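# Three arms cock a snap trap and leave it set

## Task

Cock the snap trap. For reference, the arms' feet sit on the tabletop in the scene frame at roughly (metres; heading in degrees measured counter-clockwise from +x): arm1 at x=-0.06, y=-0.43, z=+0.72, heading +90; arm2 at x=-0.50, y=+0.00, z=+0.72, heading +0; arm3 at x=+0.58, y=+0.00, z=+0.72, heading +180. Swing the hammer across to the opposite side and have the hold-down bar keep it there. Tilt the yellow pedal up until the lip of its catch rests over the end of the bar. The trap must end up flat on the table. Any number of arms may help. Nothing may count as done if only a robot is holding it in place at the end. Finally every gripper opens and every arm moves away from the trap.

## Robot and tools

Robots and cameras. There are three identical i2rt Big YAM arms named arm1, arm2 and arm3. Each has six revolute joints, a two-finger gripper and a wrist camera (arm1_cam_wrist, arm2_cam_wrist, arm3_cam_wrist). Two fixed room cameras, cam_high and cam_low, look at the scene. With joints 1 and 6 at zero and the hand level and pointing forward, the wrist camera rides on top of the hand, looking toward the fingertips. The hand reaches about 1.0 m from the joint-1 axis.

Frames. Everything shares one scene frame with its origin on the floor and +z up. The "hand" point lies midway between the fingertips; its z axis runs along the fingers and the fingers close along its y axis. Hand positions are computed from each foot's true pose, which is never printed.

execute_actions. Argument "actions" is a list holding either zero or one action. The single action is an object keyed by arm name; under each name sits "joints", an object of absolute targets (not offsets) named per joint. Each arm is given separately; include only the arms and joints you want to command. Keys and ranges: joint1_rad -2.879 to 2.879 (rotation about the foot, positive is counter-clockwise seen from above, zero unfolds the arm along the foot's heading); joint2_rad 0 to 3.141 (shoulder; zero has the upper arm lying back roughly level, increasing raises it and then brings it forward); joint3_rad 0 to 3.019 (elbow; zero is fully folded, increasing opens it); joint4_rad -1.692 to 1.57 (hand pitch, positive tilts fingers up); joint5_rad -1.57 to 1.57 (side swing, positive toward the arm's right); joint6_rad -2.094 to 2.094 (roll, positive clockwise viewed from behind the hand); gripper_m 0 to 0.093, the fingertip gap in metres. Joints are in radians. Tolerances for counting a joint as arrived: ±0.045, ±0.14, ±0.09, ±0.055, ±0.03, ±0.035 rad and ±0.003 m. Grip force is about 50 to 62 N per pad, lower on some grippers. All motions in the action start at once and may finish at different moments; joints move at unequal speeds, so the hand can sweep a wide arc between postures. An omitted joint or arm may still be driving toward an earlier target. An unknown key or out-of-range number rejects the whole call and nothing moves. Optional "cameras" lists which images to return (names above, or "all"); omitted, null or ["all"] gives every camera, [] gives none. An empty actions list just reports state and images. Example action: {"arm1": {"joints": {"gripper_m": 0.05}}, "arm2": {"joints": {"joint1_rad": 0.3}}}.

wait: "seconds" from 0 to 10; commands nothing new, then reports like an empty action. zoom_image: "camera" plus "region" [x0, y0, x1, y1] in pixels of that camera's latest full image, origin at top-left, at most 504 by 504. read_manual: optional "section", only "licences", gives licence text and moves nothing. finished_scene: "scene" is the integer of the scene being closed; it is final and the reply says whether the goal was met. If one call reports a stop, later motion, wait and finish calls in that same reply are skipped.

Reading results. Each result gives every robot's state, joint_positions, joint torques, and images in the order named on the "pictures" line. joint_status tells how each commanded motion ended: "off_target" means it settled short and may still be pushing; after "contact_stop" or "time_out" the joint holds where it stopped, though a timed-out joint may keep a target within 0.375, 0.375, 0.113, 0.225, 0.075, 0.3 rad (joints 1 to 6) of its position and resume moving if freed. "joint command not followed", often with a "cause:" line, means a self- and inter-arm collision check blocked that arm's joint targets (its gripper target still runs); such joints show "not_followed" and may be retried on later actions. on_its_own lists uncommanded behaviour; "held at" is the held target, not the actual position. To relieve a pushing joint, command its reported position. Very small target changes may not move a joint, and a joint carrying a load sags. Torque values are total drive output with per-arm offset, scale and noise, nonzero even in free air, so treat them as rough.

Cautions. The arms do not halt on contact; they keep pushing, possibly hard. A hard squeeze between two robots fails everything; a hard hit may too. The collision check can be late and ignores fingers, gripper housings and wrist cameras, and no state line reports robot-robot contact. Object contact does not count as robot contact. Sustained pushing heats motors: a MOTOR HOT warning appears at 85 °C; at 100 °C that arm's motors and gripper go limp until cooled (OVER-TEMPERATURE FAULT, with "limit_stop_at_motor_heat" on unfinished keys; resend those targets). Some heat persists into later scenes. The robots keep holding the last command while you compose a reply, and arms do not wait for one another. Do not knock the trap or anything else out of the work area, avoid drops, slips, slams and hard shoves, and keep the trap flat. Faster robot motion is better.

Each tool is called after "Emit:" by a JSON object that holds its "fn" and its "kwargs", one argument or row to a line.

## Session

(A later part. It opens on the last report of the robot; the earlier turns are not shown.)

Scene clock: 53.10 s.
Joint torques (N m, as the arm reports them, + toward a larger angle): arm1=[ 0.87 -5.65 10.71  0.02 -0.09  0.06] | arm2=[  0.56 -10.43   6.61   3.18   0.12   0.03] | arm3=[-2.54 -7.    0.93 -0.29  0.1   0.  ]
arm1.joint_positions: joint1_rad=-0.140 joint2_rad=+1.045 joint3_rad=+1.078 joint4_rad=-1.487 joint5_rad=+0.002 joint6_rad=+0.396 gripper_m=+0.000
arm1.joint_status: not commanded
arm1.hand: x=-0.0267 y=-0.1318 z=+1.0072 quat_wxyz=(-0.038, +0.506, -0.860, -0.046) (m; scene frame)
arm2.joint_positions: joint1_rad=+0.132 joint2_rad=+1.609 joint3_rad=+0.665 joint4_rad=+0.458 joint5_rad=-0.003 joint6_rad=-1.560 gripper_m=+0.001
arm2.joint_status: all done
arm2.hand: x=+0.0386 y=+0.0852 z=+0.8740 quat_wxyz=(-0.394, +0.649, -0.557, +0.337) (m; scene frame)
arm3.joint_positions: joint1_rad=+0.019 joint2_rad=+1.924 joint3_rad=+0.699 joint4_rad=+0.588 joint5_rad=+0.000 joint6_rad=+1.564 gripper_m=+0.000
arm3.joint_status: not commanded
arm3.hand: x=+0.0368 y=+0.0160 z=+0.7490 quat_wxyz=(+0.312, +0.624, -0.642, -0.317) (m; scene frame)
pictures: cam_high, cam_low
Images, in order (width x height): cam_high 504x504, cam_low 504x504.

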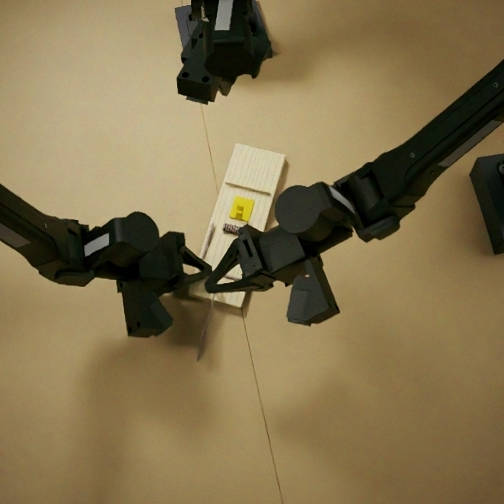

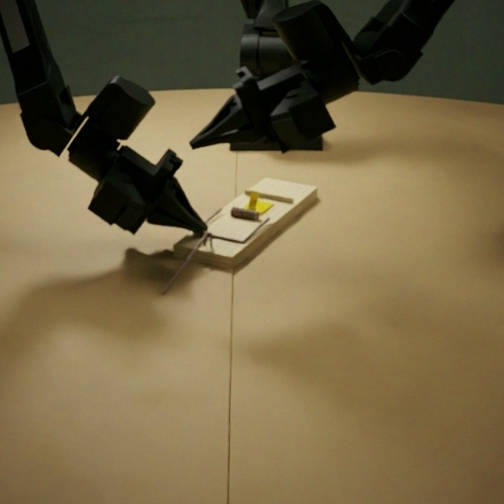

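Emit:
{"fn": "execute_actions", "kwargs": {
  "actions": [
    {"arm2":{"joints":{"joint1_rad":0.155,"joint2_rad":1.83,"joint4_rad":0.49}},"arm1":{"joints":{"joint1_rad":-0.065,"joint2_rad":1.295,"joint3_rad":0.89,"joint4_rad":-1.145,"joint6_rad":0.44}}}
  ],
  "cameras": ["cam_low","arm2_cam_wrist","cam_high"]
}}

Scene clock: 54.47 s.
Joint torques (N m, as the arm reports them, + toward a larger angle): arm1=[  0.45 -10.01   9.32   1.1    0.01   0.15] | arm2=[  1.46 -11.66   4.66   2.53   0.12   0.03] | arm3=[-2.55 -7.02  0.93 -0.29  0.1   0.  ]
arm1.joint_positions: joint1_rad=-0.073 joint2_rad=+1.301 joint3_rad=+0.874 joint4_rad=-1.159 joint5_rad=+0.001 joint6_rad=+0.432 gripper_m=+0.000
arm1.joint_status: all done
arm1.hand: x=-0.0452 y=-0.1004 z=+0.8565 quat_wxyz=(+0.002, +0.521, -0.854, +0.007) (m; scene frame)
arm2.joint_positions: joint1_rad=+0.146 joint2_rad=+1.845 joint3_rad=+0.665 joint4_rad=+0.477 joint5_rad=-0.003 joint6_rad=-1.562 gripper_m=+0.001
arm2.joint_status: all done
arm2.hand: x=+0.0157 y=+0.0877 z=+0.7561 quat_wxyz=(-0.322, +0.692, -0.586, +0.273) (m; scene frame)
arm3.joint_positions: joint1_rad=+0.019 joint2_rad=+1.924 joint3_rad=+0.699 joint4_rad=+0.588 joint5_rad=+0.000 joint6_rad=+1.564 gripper_m=+0.000
arm3.joint_status: not commanded
arm3.hand: x=+0.0368 y=+0.0160 z=+0.7490 quat_wxyz=(+0.312, +0.624, -0.642, -0.317) (m; scene frame)
pictures: arm2_cam_wrist, cam_high, cam_low
Images, in order (width x height): arm2_cam_wrist 504x504, cam_high 504x504, cam_low 504x504.

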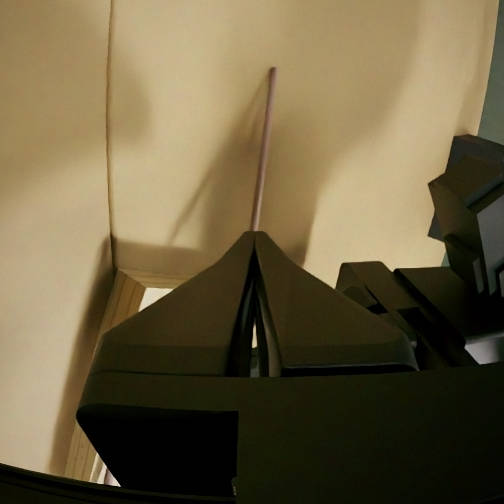

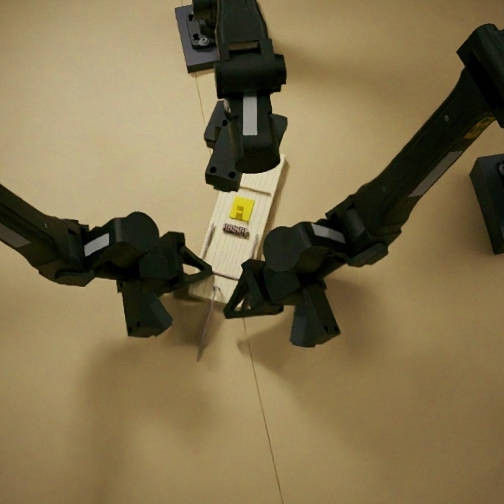

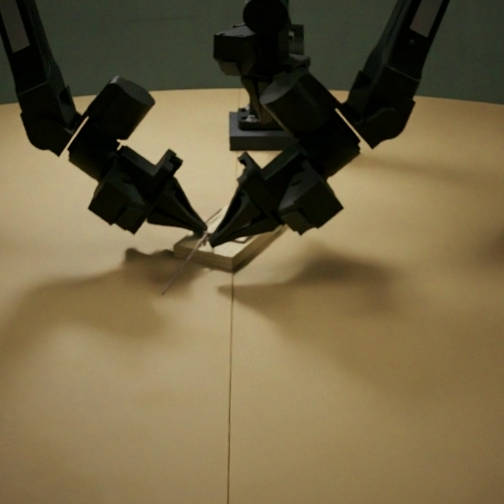

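Emit:
{"fn": "execute_actions", "kwargs": {
  "actions": [
    {"arm2":{"joints":{"joint2_rad":1.95,"joint3_rad":0.75,"joint4_rad":0.56}}}
  ],
  "cameras": ["cam_low","arm2_cam_wrist"]
}}

Scene clock: 55.40 s.
Joint torques (N m, as the arm reports them, + toward a larger angle): arm1=[ 0.35 -9.62  9.2   1.01 -0.04  0.1 ] | arm2=[  0.95 -11.97   6.41   2.95   0.12   0.01] | arm3=[-2.53 -7.    0.93 -0.29  0.1   0.  ]
arm1.joint_positions: joint1_rad=-0.073 joint2_rad=+1.301 joint3_rad=+0.874 joint4_rad=-1.159 joint5_rad=+0.001 joint6_rad=+0.432 gripper_m=+0.000
arm1.joint_status: not commanded
arm1.hand: x=-0.0452 y=-0.1004 z=+0.8565 quat_wxyz=(+0.002, +0.521, -0.854, +0.007) (m; scene frame)
arm2.joint_positions: joint1_rad=+0.146 joint2_rad=+1.957 joint3_rad=+0.721 joint4_rad=+0.540 joint5_rad=-0.003 joint6_rad=-1.562 gripper_m=+0.001
arm2.joint_status: all done
arm2.hand: x=+0.0342 y=+0.0906 z=+0.7289 quat_wxyz=(-0.324, +0.691, -0.585, +0.275) (m; scene frame)
arm3.joint_positions: joint1_rad=+0.019 joint2_rad=+1.924 joint3_rad=+0.699 joint4_rad=+0.588 joint5_rad=+0.000 joint6_rad=+1.564 gripper_m=+0.000
arm3.joint_status: not commanded
arm3.hand: x=+0.0368 y=+0.0160 z=+0.7490 quat_wxyz=(+0.312, +0.624, -0.642, -0.317) (m; scene frame)
pictures: arm2_cam_wrist, cam_low
Images, in order (width x height): arm2_cam_wrist 504x504, cam_low 504x504.

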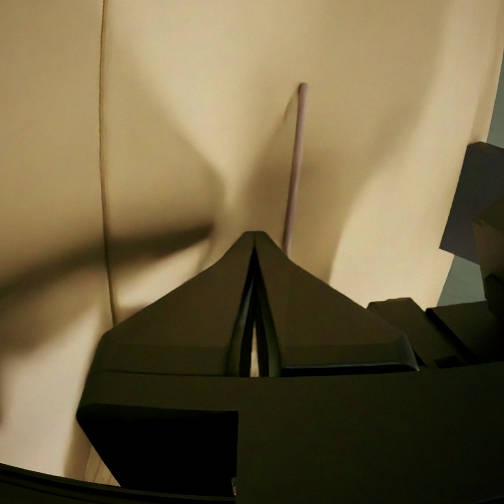

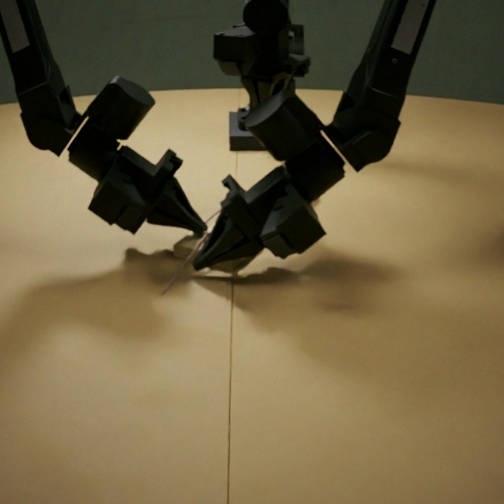

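Emit:
{"fn": "execute_actions", "kwargs": {
  "actions": [
    {"arm2":{"joints":{"joint2_rad":2.005,"joint3_rad":0.81}}}
  ],
  "cameras": ["cam_low","arm2_cam_wrist"]
}}

Emit:
{"fn": "zoom_image", "kwargs": {
  "camera": "cam_low",
  "region": [140, 200, 280, 310]
}}

Scene clock: 56.17 s.
Joint torques (N m, as the arm reports them, + toward a larger angle): arm1=[  0.12 -10.09   9.28   0.84  -0.01   0.14] | arm2=[  1.1  -12.66   7.28   2.76   0.12   0.04] | arm3=[-2.53 -7.03  0.94 -0.3   0.11  0.  ]
arm1.joint_positions: joint1_rad=-0.073 joint2_rad=+1.301 joint3_rad=+0.874 joint4_rad=-1.159 joint5_rad=+0.001 joint6_rad=+0.432 gripper_m=+0.000
arm1.joint_status: not commanded
arm1.hand: x=-0.0452 y=-0.1004 z=+0.8565 quat_wxyz=(+0.002, +0.521, -0.854, +0.007) (m; scene frame)
arm2.joint_positions: joint1_rad=+0.147 joint2_rad=+2.006 joint3_rad=+0.773 joint4_rad=+0.541 joint5_rad=-0.003 joint6_rad=-1.562 gripper_m=+0.001
arm2.joint_status: all done
arm2.hand: x=+0.0515 y=+0.0936 z=+0.7199 quat_wxyz=(-0.326, +0.690, -0.584, +0.276) (m; scene frame)
arm3.joint_positions: joint1_rad=+0.019 joint2_rad=+1.924 joint3_rad=+0.699 joint4_rad=+0.588 joint5_rad=+0.000 joint6_rad=+1.564 gripper_m=+0.000
arm3.joint_status: not commanded
arm3.hand: x=+0.0368 y=+0.0160 z=+0.7490 quat_wxyz=(+0.312, +0.624, -0.642, -0.317) (m; scene frame)
pictures: arm2_cam_wrist, cam_low
Images, in order (width x height): arm2_cam_wrist 504x504, cam_low 504x504.

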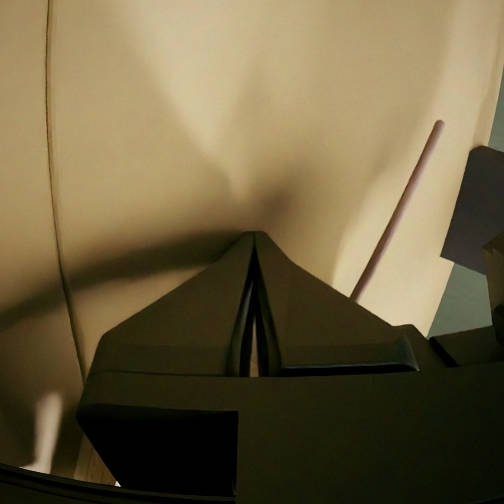

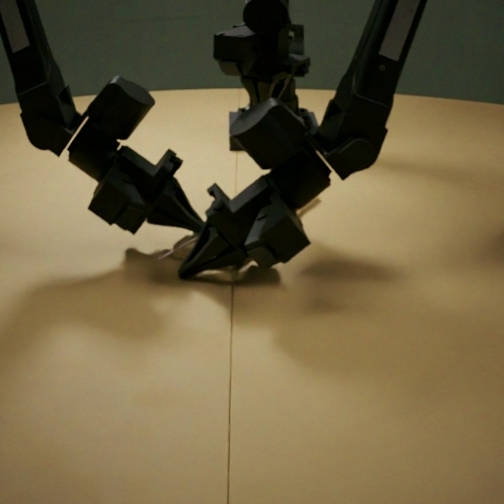

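Region (140, 200, 280, 310) of cam_low's 504x504 image, scaled by 3.600, with more detail than that image has; it fills the top 396 rows of this view, and the rest is white.

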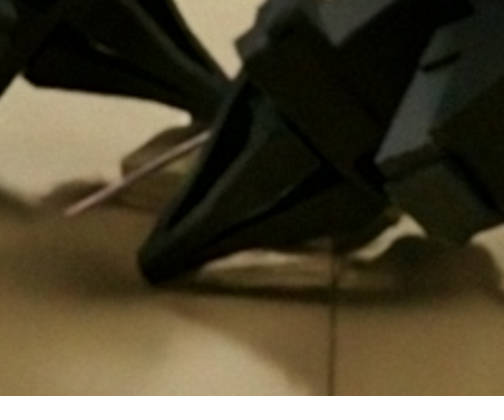

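Emit:
{"fn": "execute_actions", "kwargs": {
  "actions": [
    {"arm2":{"joints":{"joint2_rad":1.87,"joint3_rad":0.705}}}
  ],
  "cameras": ["cam_low"]
}}

Emit:
{"fn": "execute_actions", "kwargs": {
  "actions": [
    {"arm2":{"joints":{"joint1_rad":0.09,"joint3_rad":0.69,"joint2_rad":1.855}}}
  ],
  "cameras": ["cam_low","cam_high","arm1_cam_wrist","arm2_cam_wrist"]
}}

Scene clock: 57.23 s.
Joint torques (N m, as the arm reports them, + toward a larger angle): arm1=[ 0.44 -9.88  9.34  0.89  0.    0.09] | arm2=[  1.09 -11.29   4.83   2.86   0.11   0.  ] | arm3=[-2.48 -6.97  0.93 -0.29  0.11  0.  ]
arm1.joint_positions: joint1_rad=-0.073 joint2_rad=+1.301 joint3_rad=+0.874 joint4_rad=-1.159 joint5_rad=+0.001 joint6_rad=+0.432 gripper_m=+0.000
arm1.joint_status: not commanded
arm1.hand: x=-0.0452 y=-0.1004 z=+0.8565 quat_wxyz=(+0.002, +0.521, -0.854, +0.007) (m; scene frame)
arm2.joint_positions: joint1_rad=+0.147 joint2_rad=+1.870 joint3_rad=+0.707 joint4_rad=+0.544 joint5_rad=-0.003 joint6_rad=-1.562 gripper_m=+0.001
arm2.joint_status: all done
arm2.hand: x=+0.0424 y=+0.0926 z=+0.7708 quat_wxyz=(-0.351, +0.678, -0.573, +0.297) (m; scene frame)
arm3.joint_positions: joint1_rad=+0.019 joint2_rad=+1.924 joint3_rad=+0.699 joint4_rad=+0.588 joint5_rad=+0.000 joint6_rad=+1.564 gripper_m=+0.000
arm3.joint_status: not commanded
arm3.hand: x=+0.0368 y=+0.0160 z=+0.7490 quat_wxyz=(+0.312, +0.624, -0.642, -0.317) (m; scene frame)
pictures: cam_low
Images, in order (width x height): cam_low 504x504.

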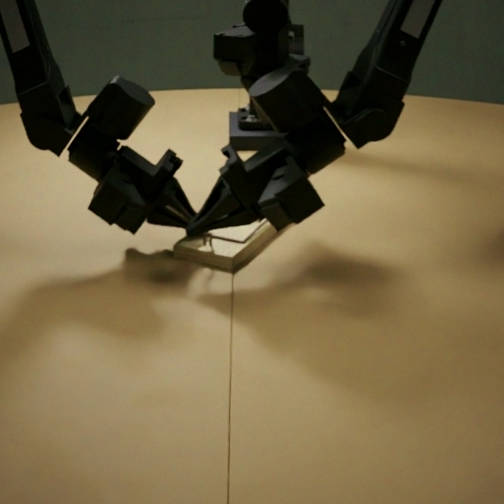

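Scene clock: 57.97 s.
Joint torques (N m, as the arm reports them, + toward a larger angle): arm1=[ 0.99 -9.46  9.3   0.77  0.01  0.07] | arm2=[ -0.03 -11.87   4.58   2.82   0.07   0.03] | arm3=[-2.53 -7.03  0.93 -0.29  0.11  0.  ]
arm1.joint_positions: joint1_rad=-0.073 joint2_rad=+1.301 joint3_rad=+0.874 joint4_rad=-1.159 joint5_rad=+0.001 joint6_rad=+0.432 gripper_m=+0.000
arm1.joint_status: not commanded
arm1.hand: x=-0.0452 y=-0.1004 z=+0.8565 quat_wxyz=(+0.002, +0.521, -0.854, +0.007) (m; scene frame)
arm2.joint_positions: joint1_rad=+0.092 joint2_rad=+1.870 joint3_rad=+0.693 joint4_rad=+0.544 joint5_rad=-0.003 joint6_rad=-1.562 gripper_m=+0.001
arm2.joint_status: all done
arm2.hand: x=+0.0399 y=+0.0622 z=+0.7663 quat_wxyz=(-0.339, +0.664, -0.594, +0.303) (m; scene frame)
arm3.joint_positions: joint1_rad=+0.019 joint2_rad=+1.924 joint3_rad=+0.699 joint4_rad=+0.588 joint5_rad=+0.000 joint6_rad=+1.564 gripper_m=+0.000
arm3.joint_status: not commanded
arm3.hand: x=+0.0368 y=+0.0160 z=+0.7490 quat_wxyz=(+0.312, +0.624, -0.642, -0.317) (m; scene frame)
pictures: arm1_cam_wrist, arm2_cam_wrist, cam_high, cam_low
Images, in order (width x height): arm1_cam_wrist 504x504, arm2_cam_wrist 504x504, cam_high 504x504, cam_low 504x504.

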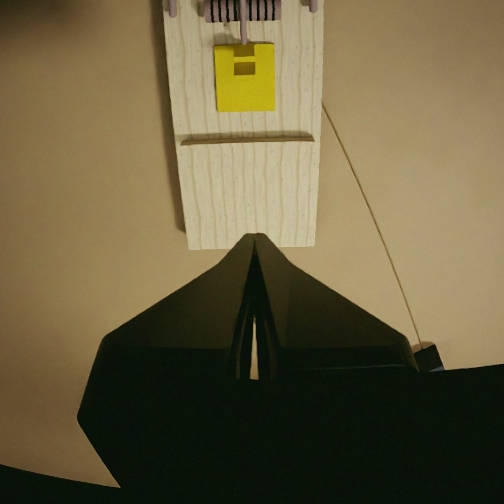

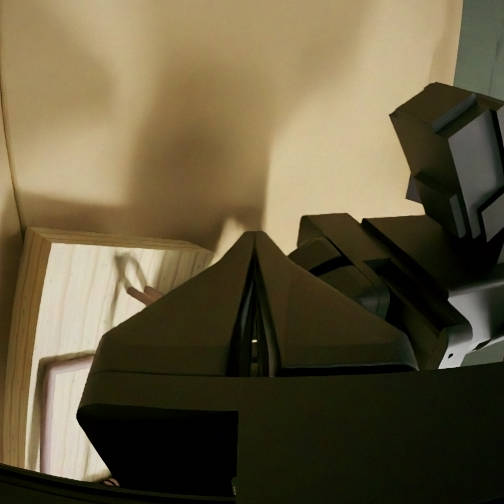

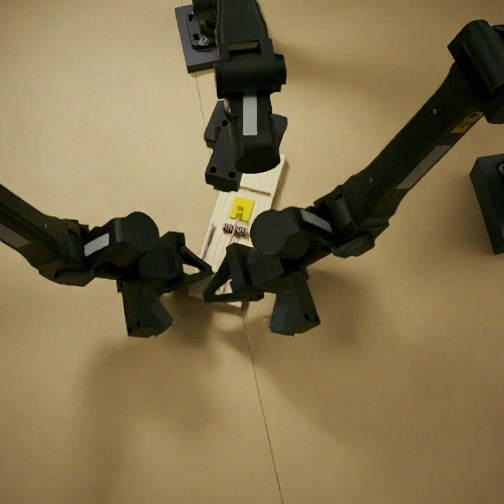

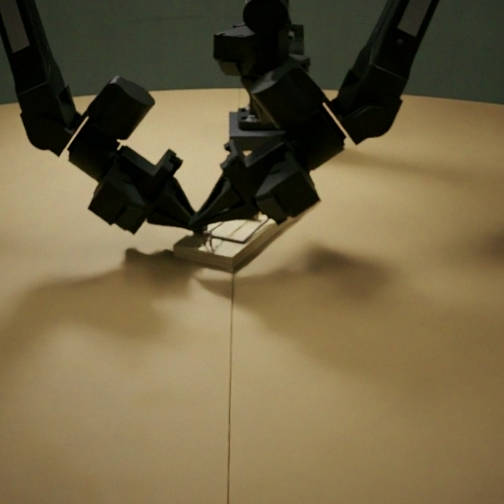

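Emit:
{"fn": "execute_actions", "kwargs": {
  "actions": [
    {"arm2":{"joints":{"joint1_rad":0.7,"joint2_rad":1.7,"joint3_rad":0.55}},"arm1":{"joints":{"joint1_rad":-0.10,"joint2_rad":1.492,"joint3_rad":0.797,"joint4_rad":-0.847,"joint6_rad":0.25}}}
  ],
  "cameras": ["cam_low","cam_high","arm1_cam_wrist"]
}}

Scene clock: 59.30 s.
Joint torques (N m, as the arm reports them, + toward a larger angle): arm1=[ -2.13 -11.33   7.09   0.89  -0.03  -0.04] | arm2=[ 0.76 -9.58  4.37  2.83  0.    0.01] | arm3=[-2.54 -6.99  0.93 -0.29  0.11  0.  ]
arm1.joint_positions: joint1_rad=-0.087 joint2_rad=+1.501 joint3_rad=+0.791 joint4_rad=-0.861 joint5_rad=+0.001 joint6_rad=+0.259 gripper_m=+0.000
arm1.joint_status: all done
arm1.hand: x=-0.0389 y=-0.0779 z=+0.7653 quat_wxyz=(-0.003, +0.587, -0.810, +0.001) (m; scene frame)
arm2.joint_positions: joint1_rad=+0.699 joint2_rad=+1.703 joint3_rad=+0.557 joint4_rad=+0.546 joint5_rad=+0.000 joint6_rad=-1.562 gripper_m=+0.001
arm2.joint_status: all done
arm2.hand: x=-0.1246 y=+0.3297 z=+0.7990 quat_wxyz=(-0.424, +0.805, -0.366, +0.194) (m; scene frame)
arm3.joint_positions: joint1_rad=+0.019 joint2_rad=+1.924 joint3_rad=+0.699 joint4_rad=+0.588 joint5_rad=+0.000 joint6_rad=+1.564 gripper_m=+0.000
arm3.joint_status: not commanded
arm3.hand: x=+0.0368 y=+0.0160 z=+0.7490 quat_wxyz=(+0.312, +0.624, -0.642, -0.317) (m; scene frame)
pictures: arm1_cam_wrist, cam_high, cam_low
Images, in order (width x height): arm1_cam_wrist 504x504, cam_high 504x504, cam_low 504x504.

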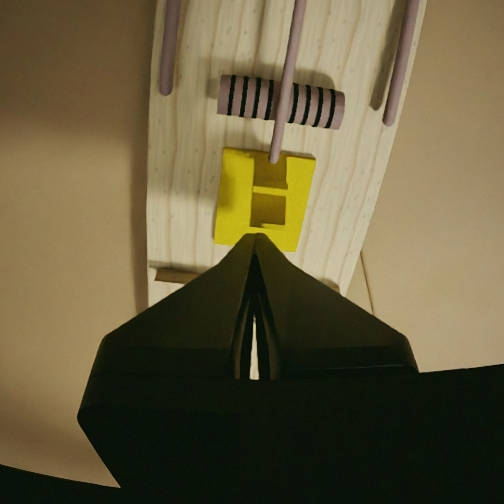

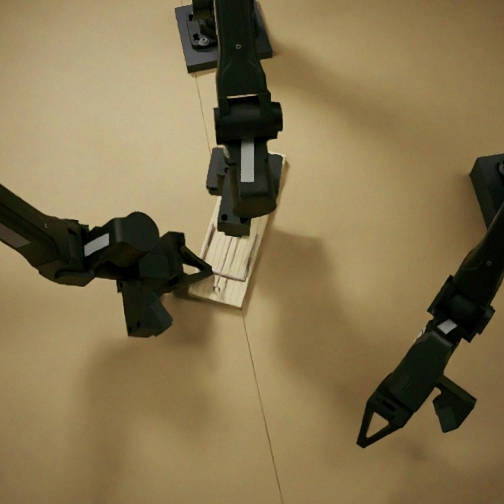

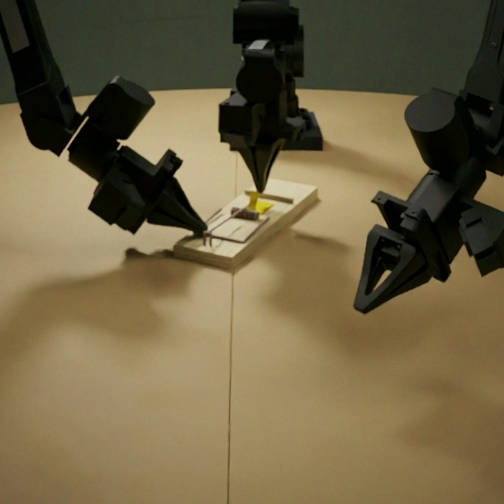

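Lower slightly, then push.

Emit:
{"fn": "execute_actions", "kwargs": {
  "actions": [
    {"arm1":{"joints":{"joint1_rad":-0.11,"joint2_rad":1.535}}}
  ],
  "cameras": []
}}

Emit:
{"fn": "execute_actions", "kwargs": {
  "actions": [
    {"arm1":{"joints":{"joint1_rad":-0.125,"joint4_rad":-0.79}}}
  ],
  "cameras": ["cam_low","arm1_cam_wrist"]
}}

Emit:
{"fn": "zoom_image", "kwargs": {
  "camera": "cam_low",
  "region": [200, 160, 320, 250]
}}

Scene clock: 60.07 s.
Joint torques (N m, as the arm reports them, + toward a larger angle): arm1=[ -1.04 -10.41   7.04   1.1    0.01  -0.01] | arm2=[ 0.36 -9.72  4.51  2.76  0.02  0.05] | arm3=[-2.49 -7.    0.92 -0.3   0.11  0.  ]
arm1.joint_positions: joint1_rad=-0.096 joint2_rad=+1.523 joint3_rad=+0.791 joint4_rad=-0.861 joint5_rad=+0.001 joint6_rad=+0.258 gripper_m=+0.000
arm1.joint_status: all done
arm1.hand: x=-0.0358 y=-0.0806 z=+0.7580 quat_wxyz=(+0.004, +0.583, -0.812, +0.009) (m; scene frame)
arm2.joint_positions: joint1_rad=+0.699 joint2_rad=+1.703 joint3_rad=+0.557 joint4_rad=+0.546 joint5_rad=+0.000 joint6_rad=-1.562 gripper_m=+0.001
arm2.joint_status: not commanded
arm2.hand: x=-0.1246 y=+0.3297 z=+0.7990 quat_wxyz=(-0.424, +0.805, -0.366, +0.194) (m; scene frame)
arm3.joint_positions: joint1_rad=+0.019 joint2_rad=+1.924 joint3_rad=+0.699 joint4_rad=+0.588 joint5_rad=+0.000 joint6_rad=+1.564 gripper_m=+0.000
arm3.joint_status: not commanded
arm3.hand: x=+0.0368 y=+0.0160 z=+0.7490 quat_wxyz=(+0.312, +0.624, -0.642, -0.317) (m; scene frame)
pictures: none
No camera images: the call's "cameras" was empty. Leave "cameras" out to get every camera's image.

Scene clock: 60.63 s.
Joint torques (N m, as the arm reports them, + toward a larger angle): arm1=[ -2.11 -10.17   7.06   1.67   0.05  -0.04] | arm2=[ 0.79 -9.38  4.44  2.72  0.03  0.03] | arm3=[-2.58 -7.01  0.93 -0.28  0.11  0.  ]
arm1.joint_positions: joint1_rad=-0.110 joint2_rad=+1.523 joint3_rad=+0.791 joint4_rad=-0.824 joint5_rad=-0.002 joint6_rad=+0.258 gripper_m=+0.000
arm1.joint_status: all done
arm1.hand: x=-0.0308 y=-0.0719 z=+0.7580 quat_wxyz=(-0.006, +0.577, -0.816, -0.006) (m; scene frame)
arm2.joint_positions: joint1_rad=+0.699 joint2_rad=+1.703 joint3_rad=+0.557 joint4_rad=+0.546 joint5_rad=+0.000 joint6_rad=-1.562 gripper_m=+0.001
arm2.joint_status: not commanded
arm2.hand: x=-0.1246 y=+0.3297 z=+0.7990 quat_wxyz=(-0.424, +0.805, -0.366, +0.194) (m; scene frame)
arm3.joint_positions: joint1_rad=+0.019 joint2_rad=+1.924 joint3_rad=+0.699 joint4_rad=+0.588 joint5_rad=+0.000 joint6_rad=+1.564 gripper_m=+0.000
arm3.joint_status: not commanded
arm3.hand: x=+0.0368 y=+0.0160 z=+0.7490 quat_wxyz=(+0.312, +0.624, -0.642, -0.317) (m; scene frame)
pictures: arm1_cam_wrist, cam_low
Images, in order (width x height): arm1_cam_wrist 504x504, cam_low 504x504.

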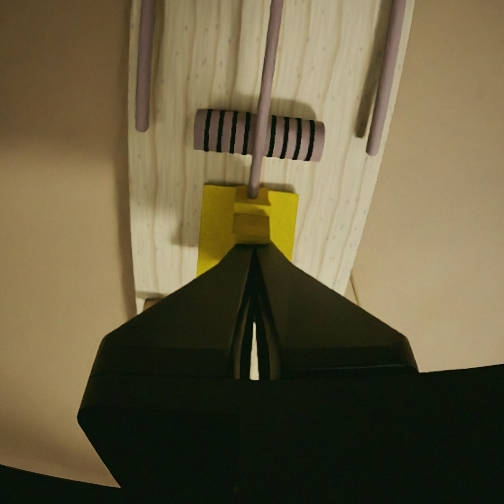

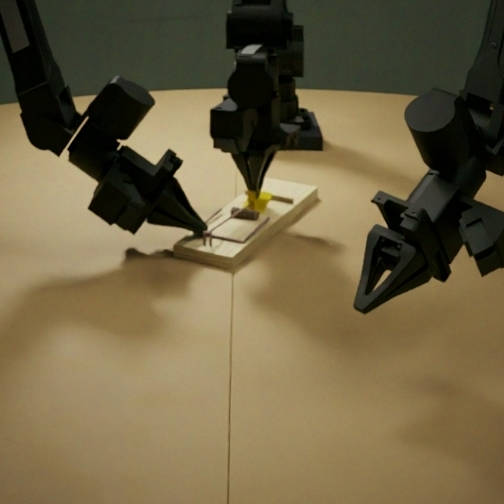

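Region (200, 160, 320, 250) of cam_low's 504x504 image, scaled by 4.200, with more detail than that image has; it fills the top 378 rows of this view, and the rest is white.

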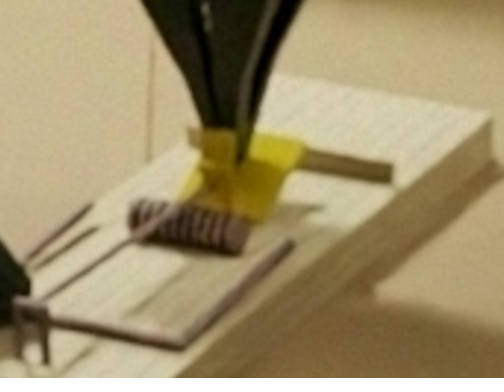

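Emit:
{"fn": "execute_actions", "kwargs": {
  "actions": [
    {"arm1":{"joints":{"joint2_rad":1.50}}}
  ],
  "cameras": ["cam_low","arm1_cam_wrist"]
}}

Emit:
{"fn": "zoom_image", "kwargs": {
  "camera": "cam_low",
  "region": [200, 160, 320, 250]
}}

Scene clock: 61.30 s.
Joint torques (N m, as the arm reports them, + toward a larger angle): arm1=[ -1.59 -12.08   7.22   1.24   0.1   -0.08] | arm2=[ 0.36 -9.48  4.5   2.82  0.01  0.03] | arm3=[-2.52 -6.99  0.93 -0.29  0.11  0.  ]
arm1.joint_positions: joint1_rad=-0.110 joint2_rad=+1.509 joint3_rad=+0.791 joint4_rad=-0.810 joint5_rad=-0.002 joint6_rad=+0.258 gripper_m=+0.000
arm1.joint_status: all done
arm1.hand: x=-0.0303 y=-0.0668 z=+0.7630 quat_wxyz=(-0.015, +0.577, -0.816, -0.017) (m; scene frame)
arm2.joint_positions: joint1_rad=+0.699 joint2_rad=+1.703 joint3_rad=+0.557 joint4_rad=+0.546 joint5_rad=+0.000 joint6_rad=-1.562 gripper_m=+0.001
arm2.joint_status: not commanded
arm2.hand: x=-0.1246 y=+0.3297 z=+0.7990 quat_wxyz=(-0.424, +0.805, -0.366, +0.194) (m; scene frame)
arm3.joint_positions: joint1_rad=+0.019 joint2_rad=+1.924 joint3_rad=+0.699 joint4_rad=+0.588 joint5_rad=+0.000 joint6_rad=+1.564 gripper_m=+0.000
arm3.joint_status: not commanded
arm3.hand: x=+0.0368 y=+0.0160 z=+0.7490 quat_wxyz=(+0.312, +0.624, -0.642, -0.317) (m; scene frame)
pictures: arm1_cam_wrist, cam_low
Images, in order (width x height): arm1_cam_wrist 504x504, cam_low 504x504.

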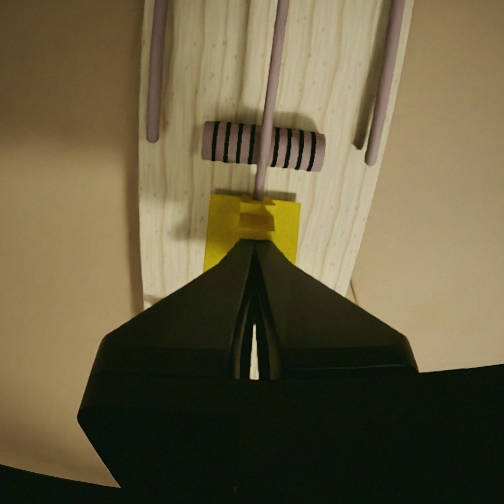

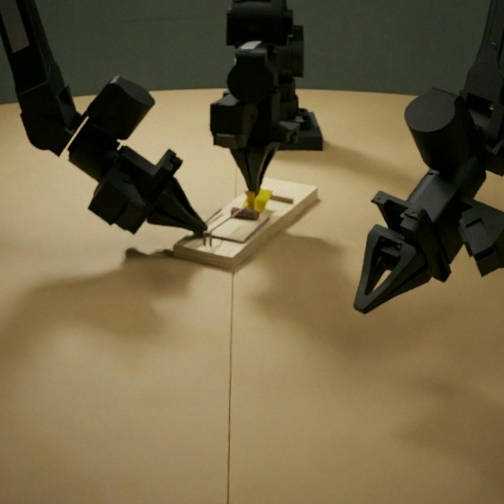

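Region (200, 160, 320, 250) of cam_low's 504x504 image, scaled by 4.200, with more detail than that image has; it fills the top 378 rows of this view, and the rest is white.

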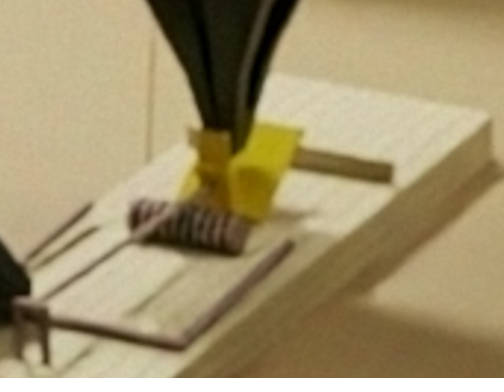

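Emit:
{"fn": "execute_actions", "kwargs": {
  "actions": [
    {"arm3":{"joints":{"joint2_rad":1.93,"joint3_rad":0.685,"joint4_rad":0.575}}}
  ],
  "cameras": []
}}

Emit:
{"fn": "execute_actions", "kwargs": {
  "actions": [
    {"arm3":{"joints":{"joint2_rad":1.87}}}
  ],
  "cameras": ["cam_low","arm3_cam_wrist"]
}}

Emit:
{"fn": "execute_actions", "kwargs": {
  "actions": [
    {"arm1":{"joints":{"joint2_rad":1.3,"joint4_rad":-0.9}}}
  ],
  "cameras": ["cam_low"]
}}

Scene clock: 62.17 s.
Joint torques (N m, as the arm reports them, + toward a larger angle): arm1=[ -1.46 -11.63   7.21   1.01   0.07  -0.03] | arm2=[ 0.61 -9.59  4.45  2.77  0.    0.03] | arm3=[ -2.31 -12.37   3.02   1.08   0.08   0.  ]
arm1.joint_positions: joint1_rad=-0.110 joint2_rad=+1.509 joint3_rad=+0.791 joint4_rad=-0.805 joint5_rad=-0.002 joint6_rad=+0.258 gripper_m=+0.000
arm1.joint_status: not commanded
arm1.hand: x=-0.0302 y=-0.0655 z=+0.7631 quat_wxyz=(-0.017, +0.577, -0.816, -0.019) (m; scene frame)
arm2.joint_positions: joint1_rad=+0.699 joint2_rad=+1.703 joint3_rad=+0.557 joint4_rad=+0.546 joint5_rad=+0.000 joint6_rad=-1.562 gripper_m=+0.001
arm2.joint_status: not commanded
arm2.hand: x=-0.1246 y=+0.3297 z=+0.7990 quat_wxyz=(-0.424, +0.805, -0.366, +0.194) (m; scene frame)
arm3.joint_positions: joint1_rad=+0.019 joint2_rad=+1.900 joint3_rad=+0.699 joint4_rad=+0.597 joint5_rad=+0.000 joint6_rad=+1.564 gripper_m=+0.000
arm3.joint_status: all done
arm3.hand: x=+0.0318 y=+0.0163 z=+0.7630 quat_wxyz=(+0.322, +0.619, -0.637, -0.327) (m; scene frame)
pictures: none
No camera images: the call's "cameras" was empty. Leave "cameras" out to get every camera's image.

Scene clock: 62.90 s.
Joint torques (N m, as the arm reports them, + toward a larger angle): arm1=[ -2.39 -12.58   7.12   1.16   0.1   -0.05] | arm2=[ 0.48 -9.61  4.45  2.84  0.01  0.02] | arm3=[ -2.54 -14.98   3.51   1.43   0.11   0.  ]
arm1.joint_positions: joint1_rad=-0.110 joint2_rad=+1.509 joint3_rad=+0.791 joint4_rad=-0.805 joint5_rad=-0.002 joint6_rad=+0.258 gripper_m=+0.000
arm1.joint_status: not commanded
arm1.hand: x=-0.0302 y=-0.0655 z=+0.7631 quat_wxyz=(-0.017, +0.577, -0.816, -0.019) (m; scene frame)
arm2.joint_positions: joint1_rad=+0.699 joint2_rad=+1.703 joint3_rad=+0.557 joint4_rad=+0.546 joint5_rad=+0.000 joint6_rad=-1.562 gripper_m=+0.001
arm2.joint_status: not commanded
arm2.hand: x=-0.1246 y=+0.3297 z=+0.7990 quat_wxyz=(-0.424, +0.805, -0.366, +0.194) (m; scene frame)
arm3.joint_positions: joint1_rad=+0.019 joint2_rad=+1.881 joint3_rad=+0.693 joint4_rad=+0.589 joint5_rad=+0.000 joint6_rad=+1.564 gripper_m=+0.000
arm3.joint_status: all done
arm3.hand: x=+0.0324 y=+0.0163 z=+0.7698 quat_wxyz=(+0.324, +0.618, -0.636, -0.330) (m; scene frame)
pictures: arm3_cam_wrist, cam_low
Images, in order (width x height): arm3_cam_wrist 504x504, cam_low 504x504.

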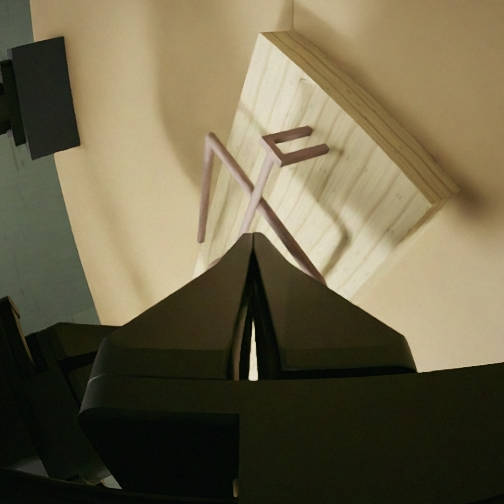

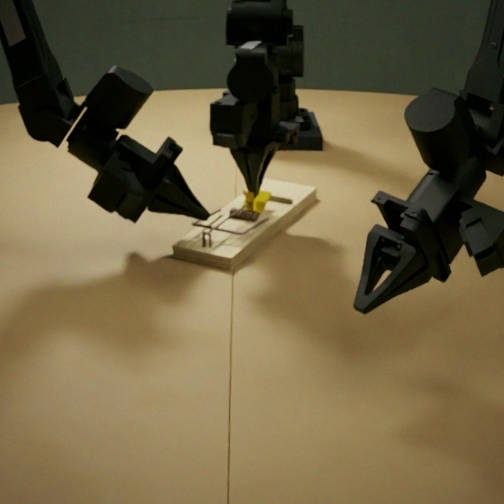

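Scene clock: 63.87 s.
Joint torques (N m, as the arm reports them, + toward a larger angle): arm1=[-2.21 -7.59  8.45  0.04  0.06 -0.04] | arm2=[ 0.77 -9.83  4.42  2.77  0.02  0.03] | arm3=[ -2.52 -14.84   3.56   1.38   0.11   0.  ]
arm1.joint_positions: joint1_rad=-0.110 joint2_rad=+1.287 joint3_rad=+0.791 joint4_rad=-0.887 joint5_rad=-0.002 joint6_rad=+0.258 gripper_m=+0.000
arm1.joint_status: all done
arm1.hand: x=-0.0307 y=-0.0685 z=+0.8369 quat_wxyz=(-0.062, +0.575, -0.813, -0.073) (m; scene frame)
arm2.joint_positions: joint1_rad=+0.699 joint2_rad=+1.703 joint3_rad=+0.557 joint4_rad=+0.546 joint5_rad=+0.000 joint6_rad=-1.562 gripper_m=+0.001
arm2.joint_status: not commanded
arm2.hand: x=-0.1246 y=+0.3297 z=+0.7990 quat_wxyz=(-0.424, +0.805, -0.366, +0.194) (m; scene frame)
arm3.joint_positions: joint1_rad=+0.019 joint2_rad=+1.881 joint3_rad=+0.693 joint4_rad=+0.589 joint5_rad=+0.000 joint6_rad=+1.564 gripper_m=+0.000
arm3.joint_status: not commanded
arm3.hand: x=+0.0324 y=+0.0163 z=+0.7698 quat_wxyz=(+0.324, +0.618, -0.636, -0.330) (m; scene frame)
pictures: cam_low
Images, in order (width x height): cam_low 504x504.

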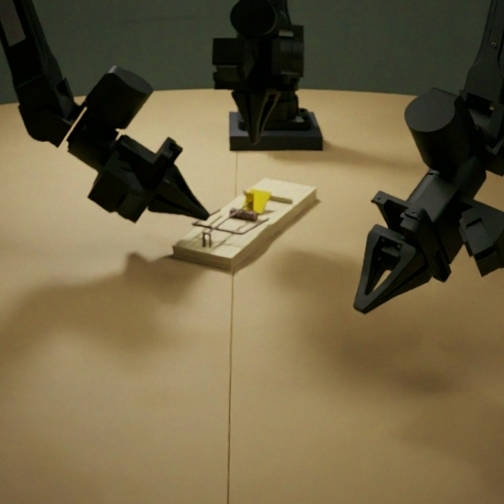

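Emit:
{"fn": "execute_actions", "kwargs": {
  "actions": [
    {"arm1":{"joints":{"joint2_rad":0.9,"joint4_rad":-1.3}},"arm3":{"joints":{"joint1_rad":-0.3,"joint2_rad":1.6}}}
  ],
  "cameras": ["cam_low"]
}}

Emit:
{"fn": "finished_scene", "kwargs": {
  "scene": 2
}}

Scene clock: 65.07 s.
Joint torques (N m, as the arm reports them, + toward a larger angle): arm1=[-2.63 -3.49  9.54  0.48  0.08 -0.05] | arm2=[ 0.35 -9.5   4.38  2.76  0.02  0.02] | arm3=[ -1.15 -10.9    6.04   1.84   0.05  -0.02]
arm1.joint_positions: joint1_rad=-0.110 joint2_rad=+0.890 joint3_rad=+0.791 joint4_rad=-1.287 joint5_rad=-0.002 joint6_rad=+0.258 gripper_m=+0.000
arm1.joint_status: all done
arm1.hand: x=-0.0393 y=-0.1698 z=+0.9349 quat_wxyz=(-0.061, +0.575, -0.813, -0.071) (m; scene frame)
arm2.joint_positions: joint1_rad=+0.699 joint2_rad=+1.703 joint3_rad=+0.557 joint4_rad=+0.546 joint5_rad=+0.000 joint6_rad=-1.562 gripper_m=+0.001
arm2.joint_status: not commanded
arm2.hand: x=-0.1246 y=+0.3297 z=+0.7990 quat_wxyz=(-0.424, +0.805, -0.366, +0.194) (m; scene frame)
arm3.joint_positions: joint1_rad=-0.310 joint2_rad=+1.579 joint3_rad=+0.689 joint4_rad=+0.583 joint5_rad=+0.001 joint6_rad=+1.564 gripper_m=+0.000
arm3.joint_status: all done
arm3.hand: x=+0.0469 y=+0.2011 z=+0.9282 quat_wxyz=(+0.333, +0.463, -0.666, -0.481) (m; scene frame)
pictures: cam_low
Images, in order (width x height): cam_low 504x504.

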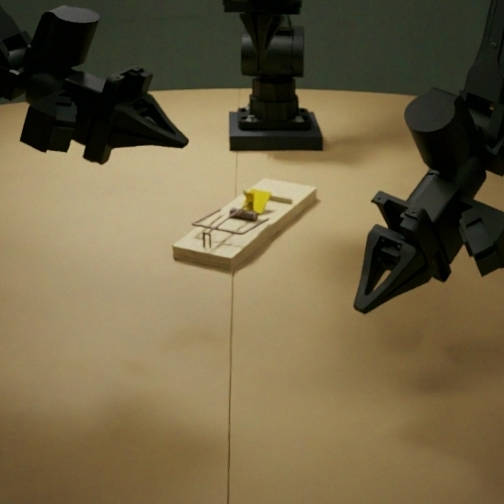

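The scene is finished: the task was done.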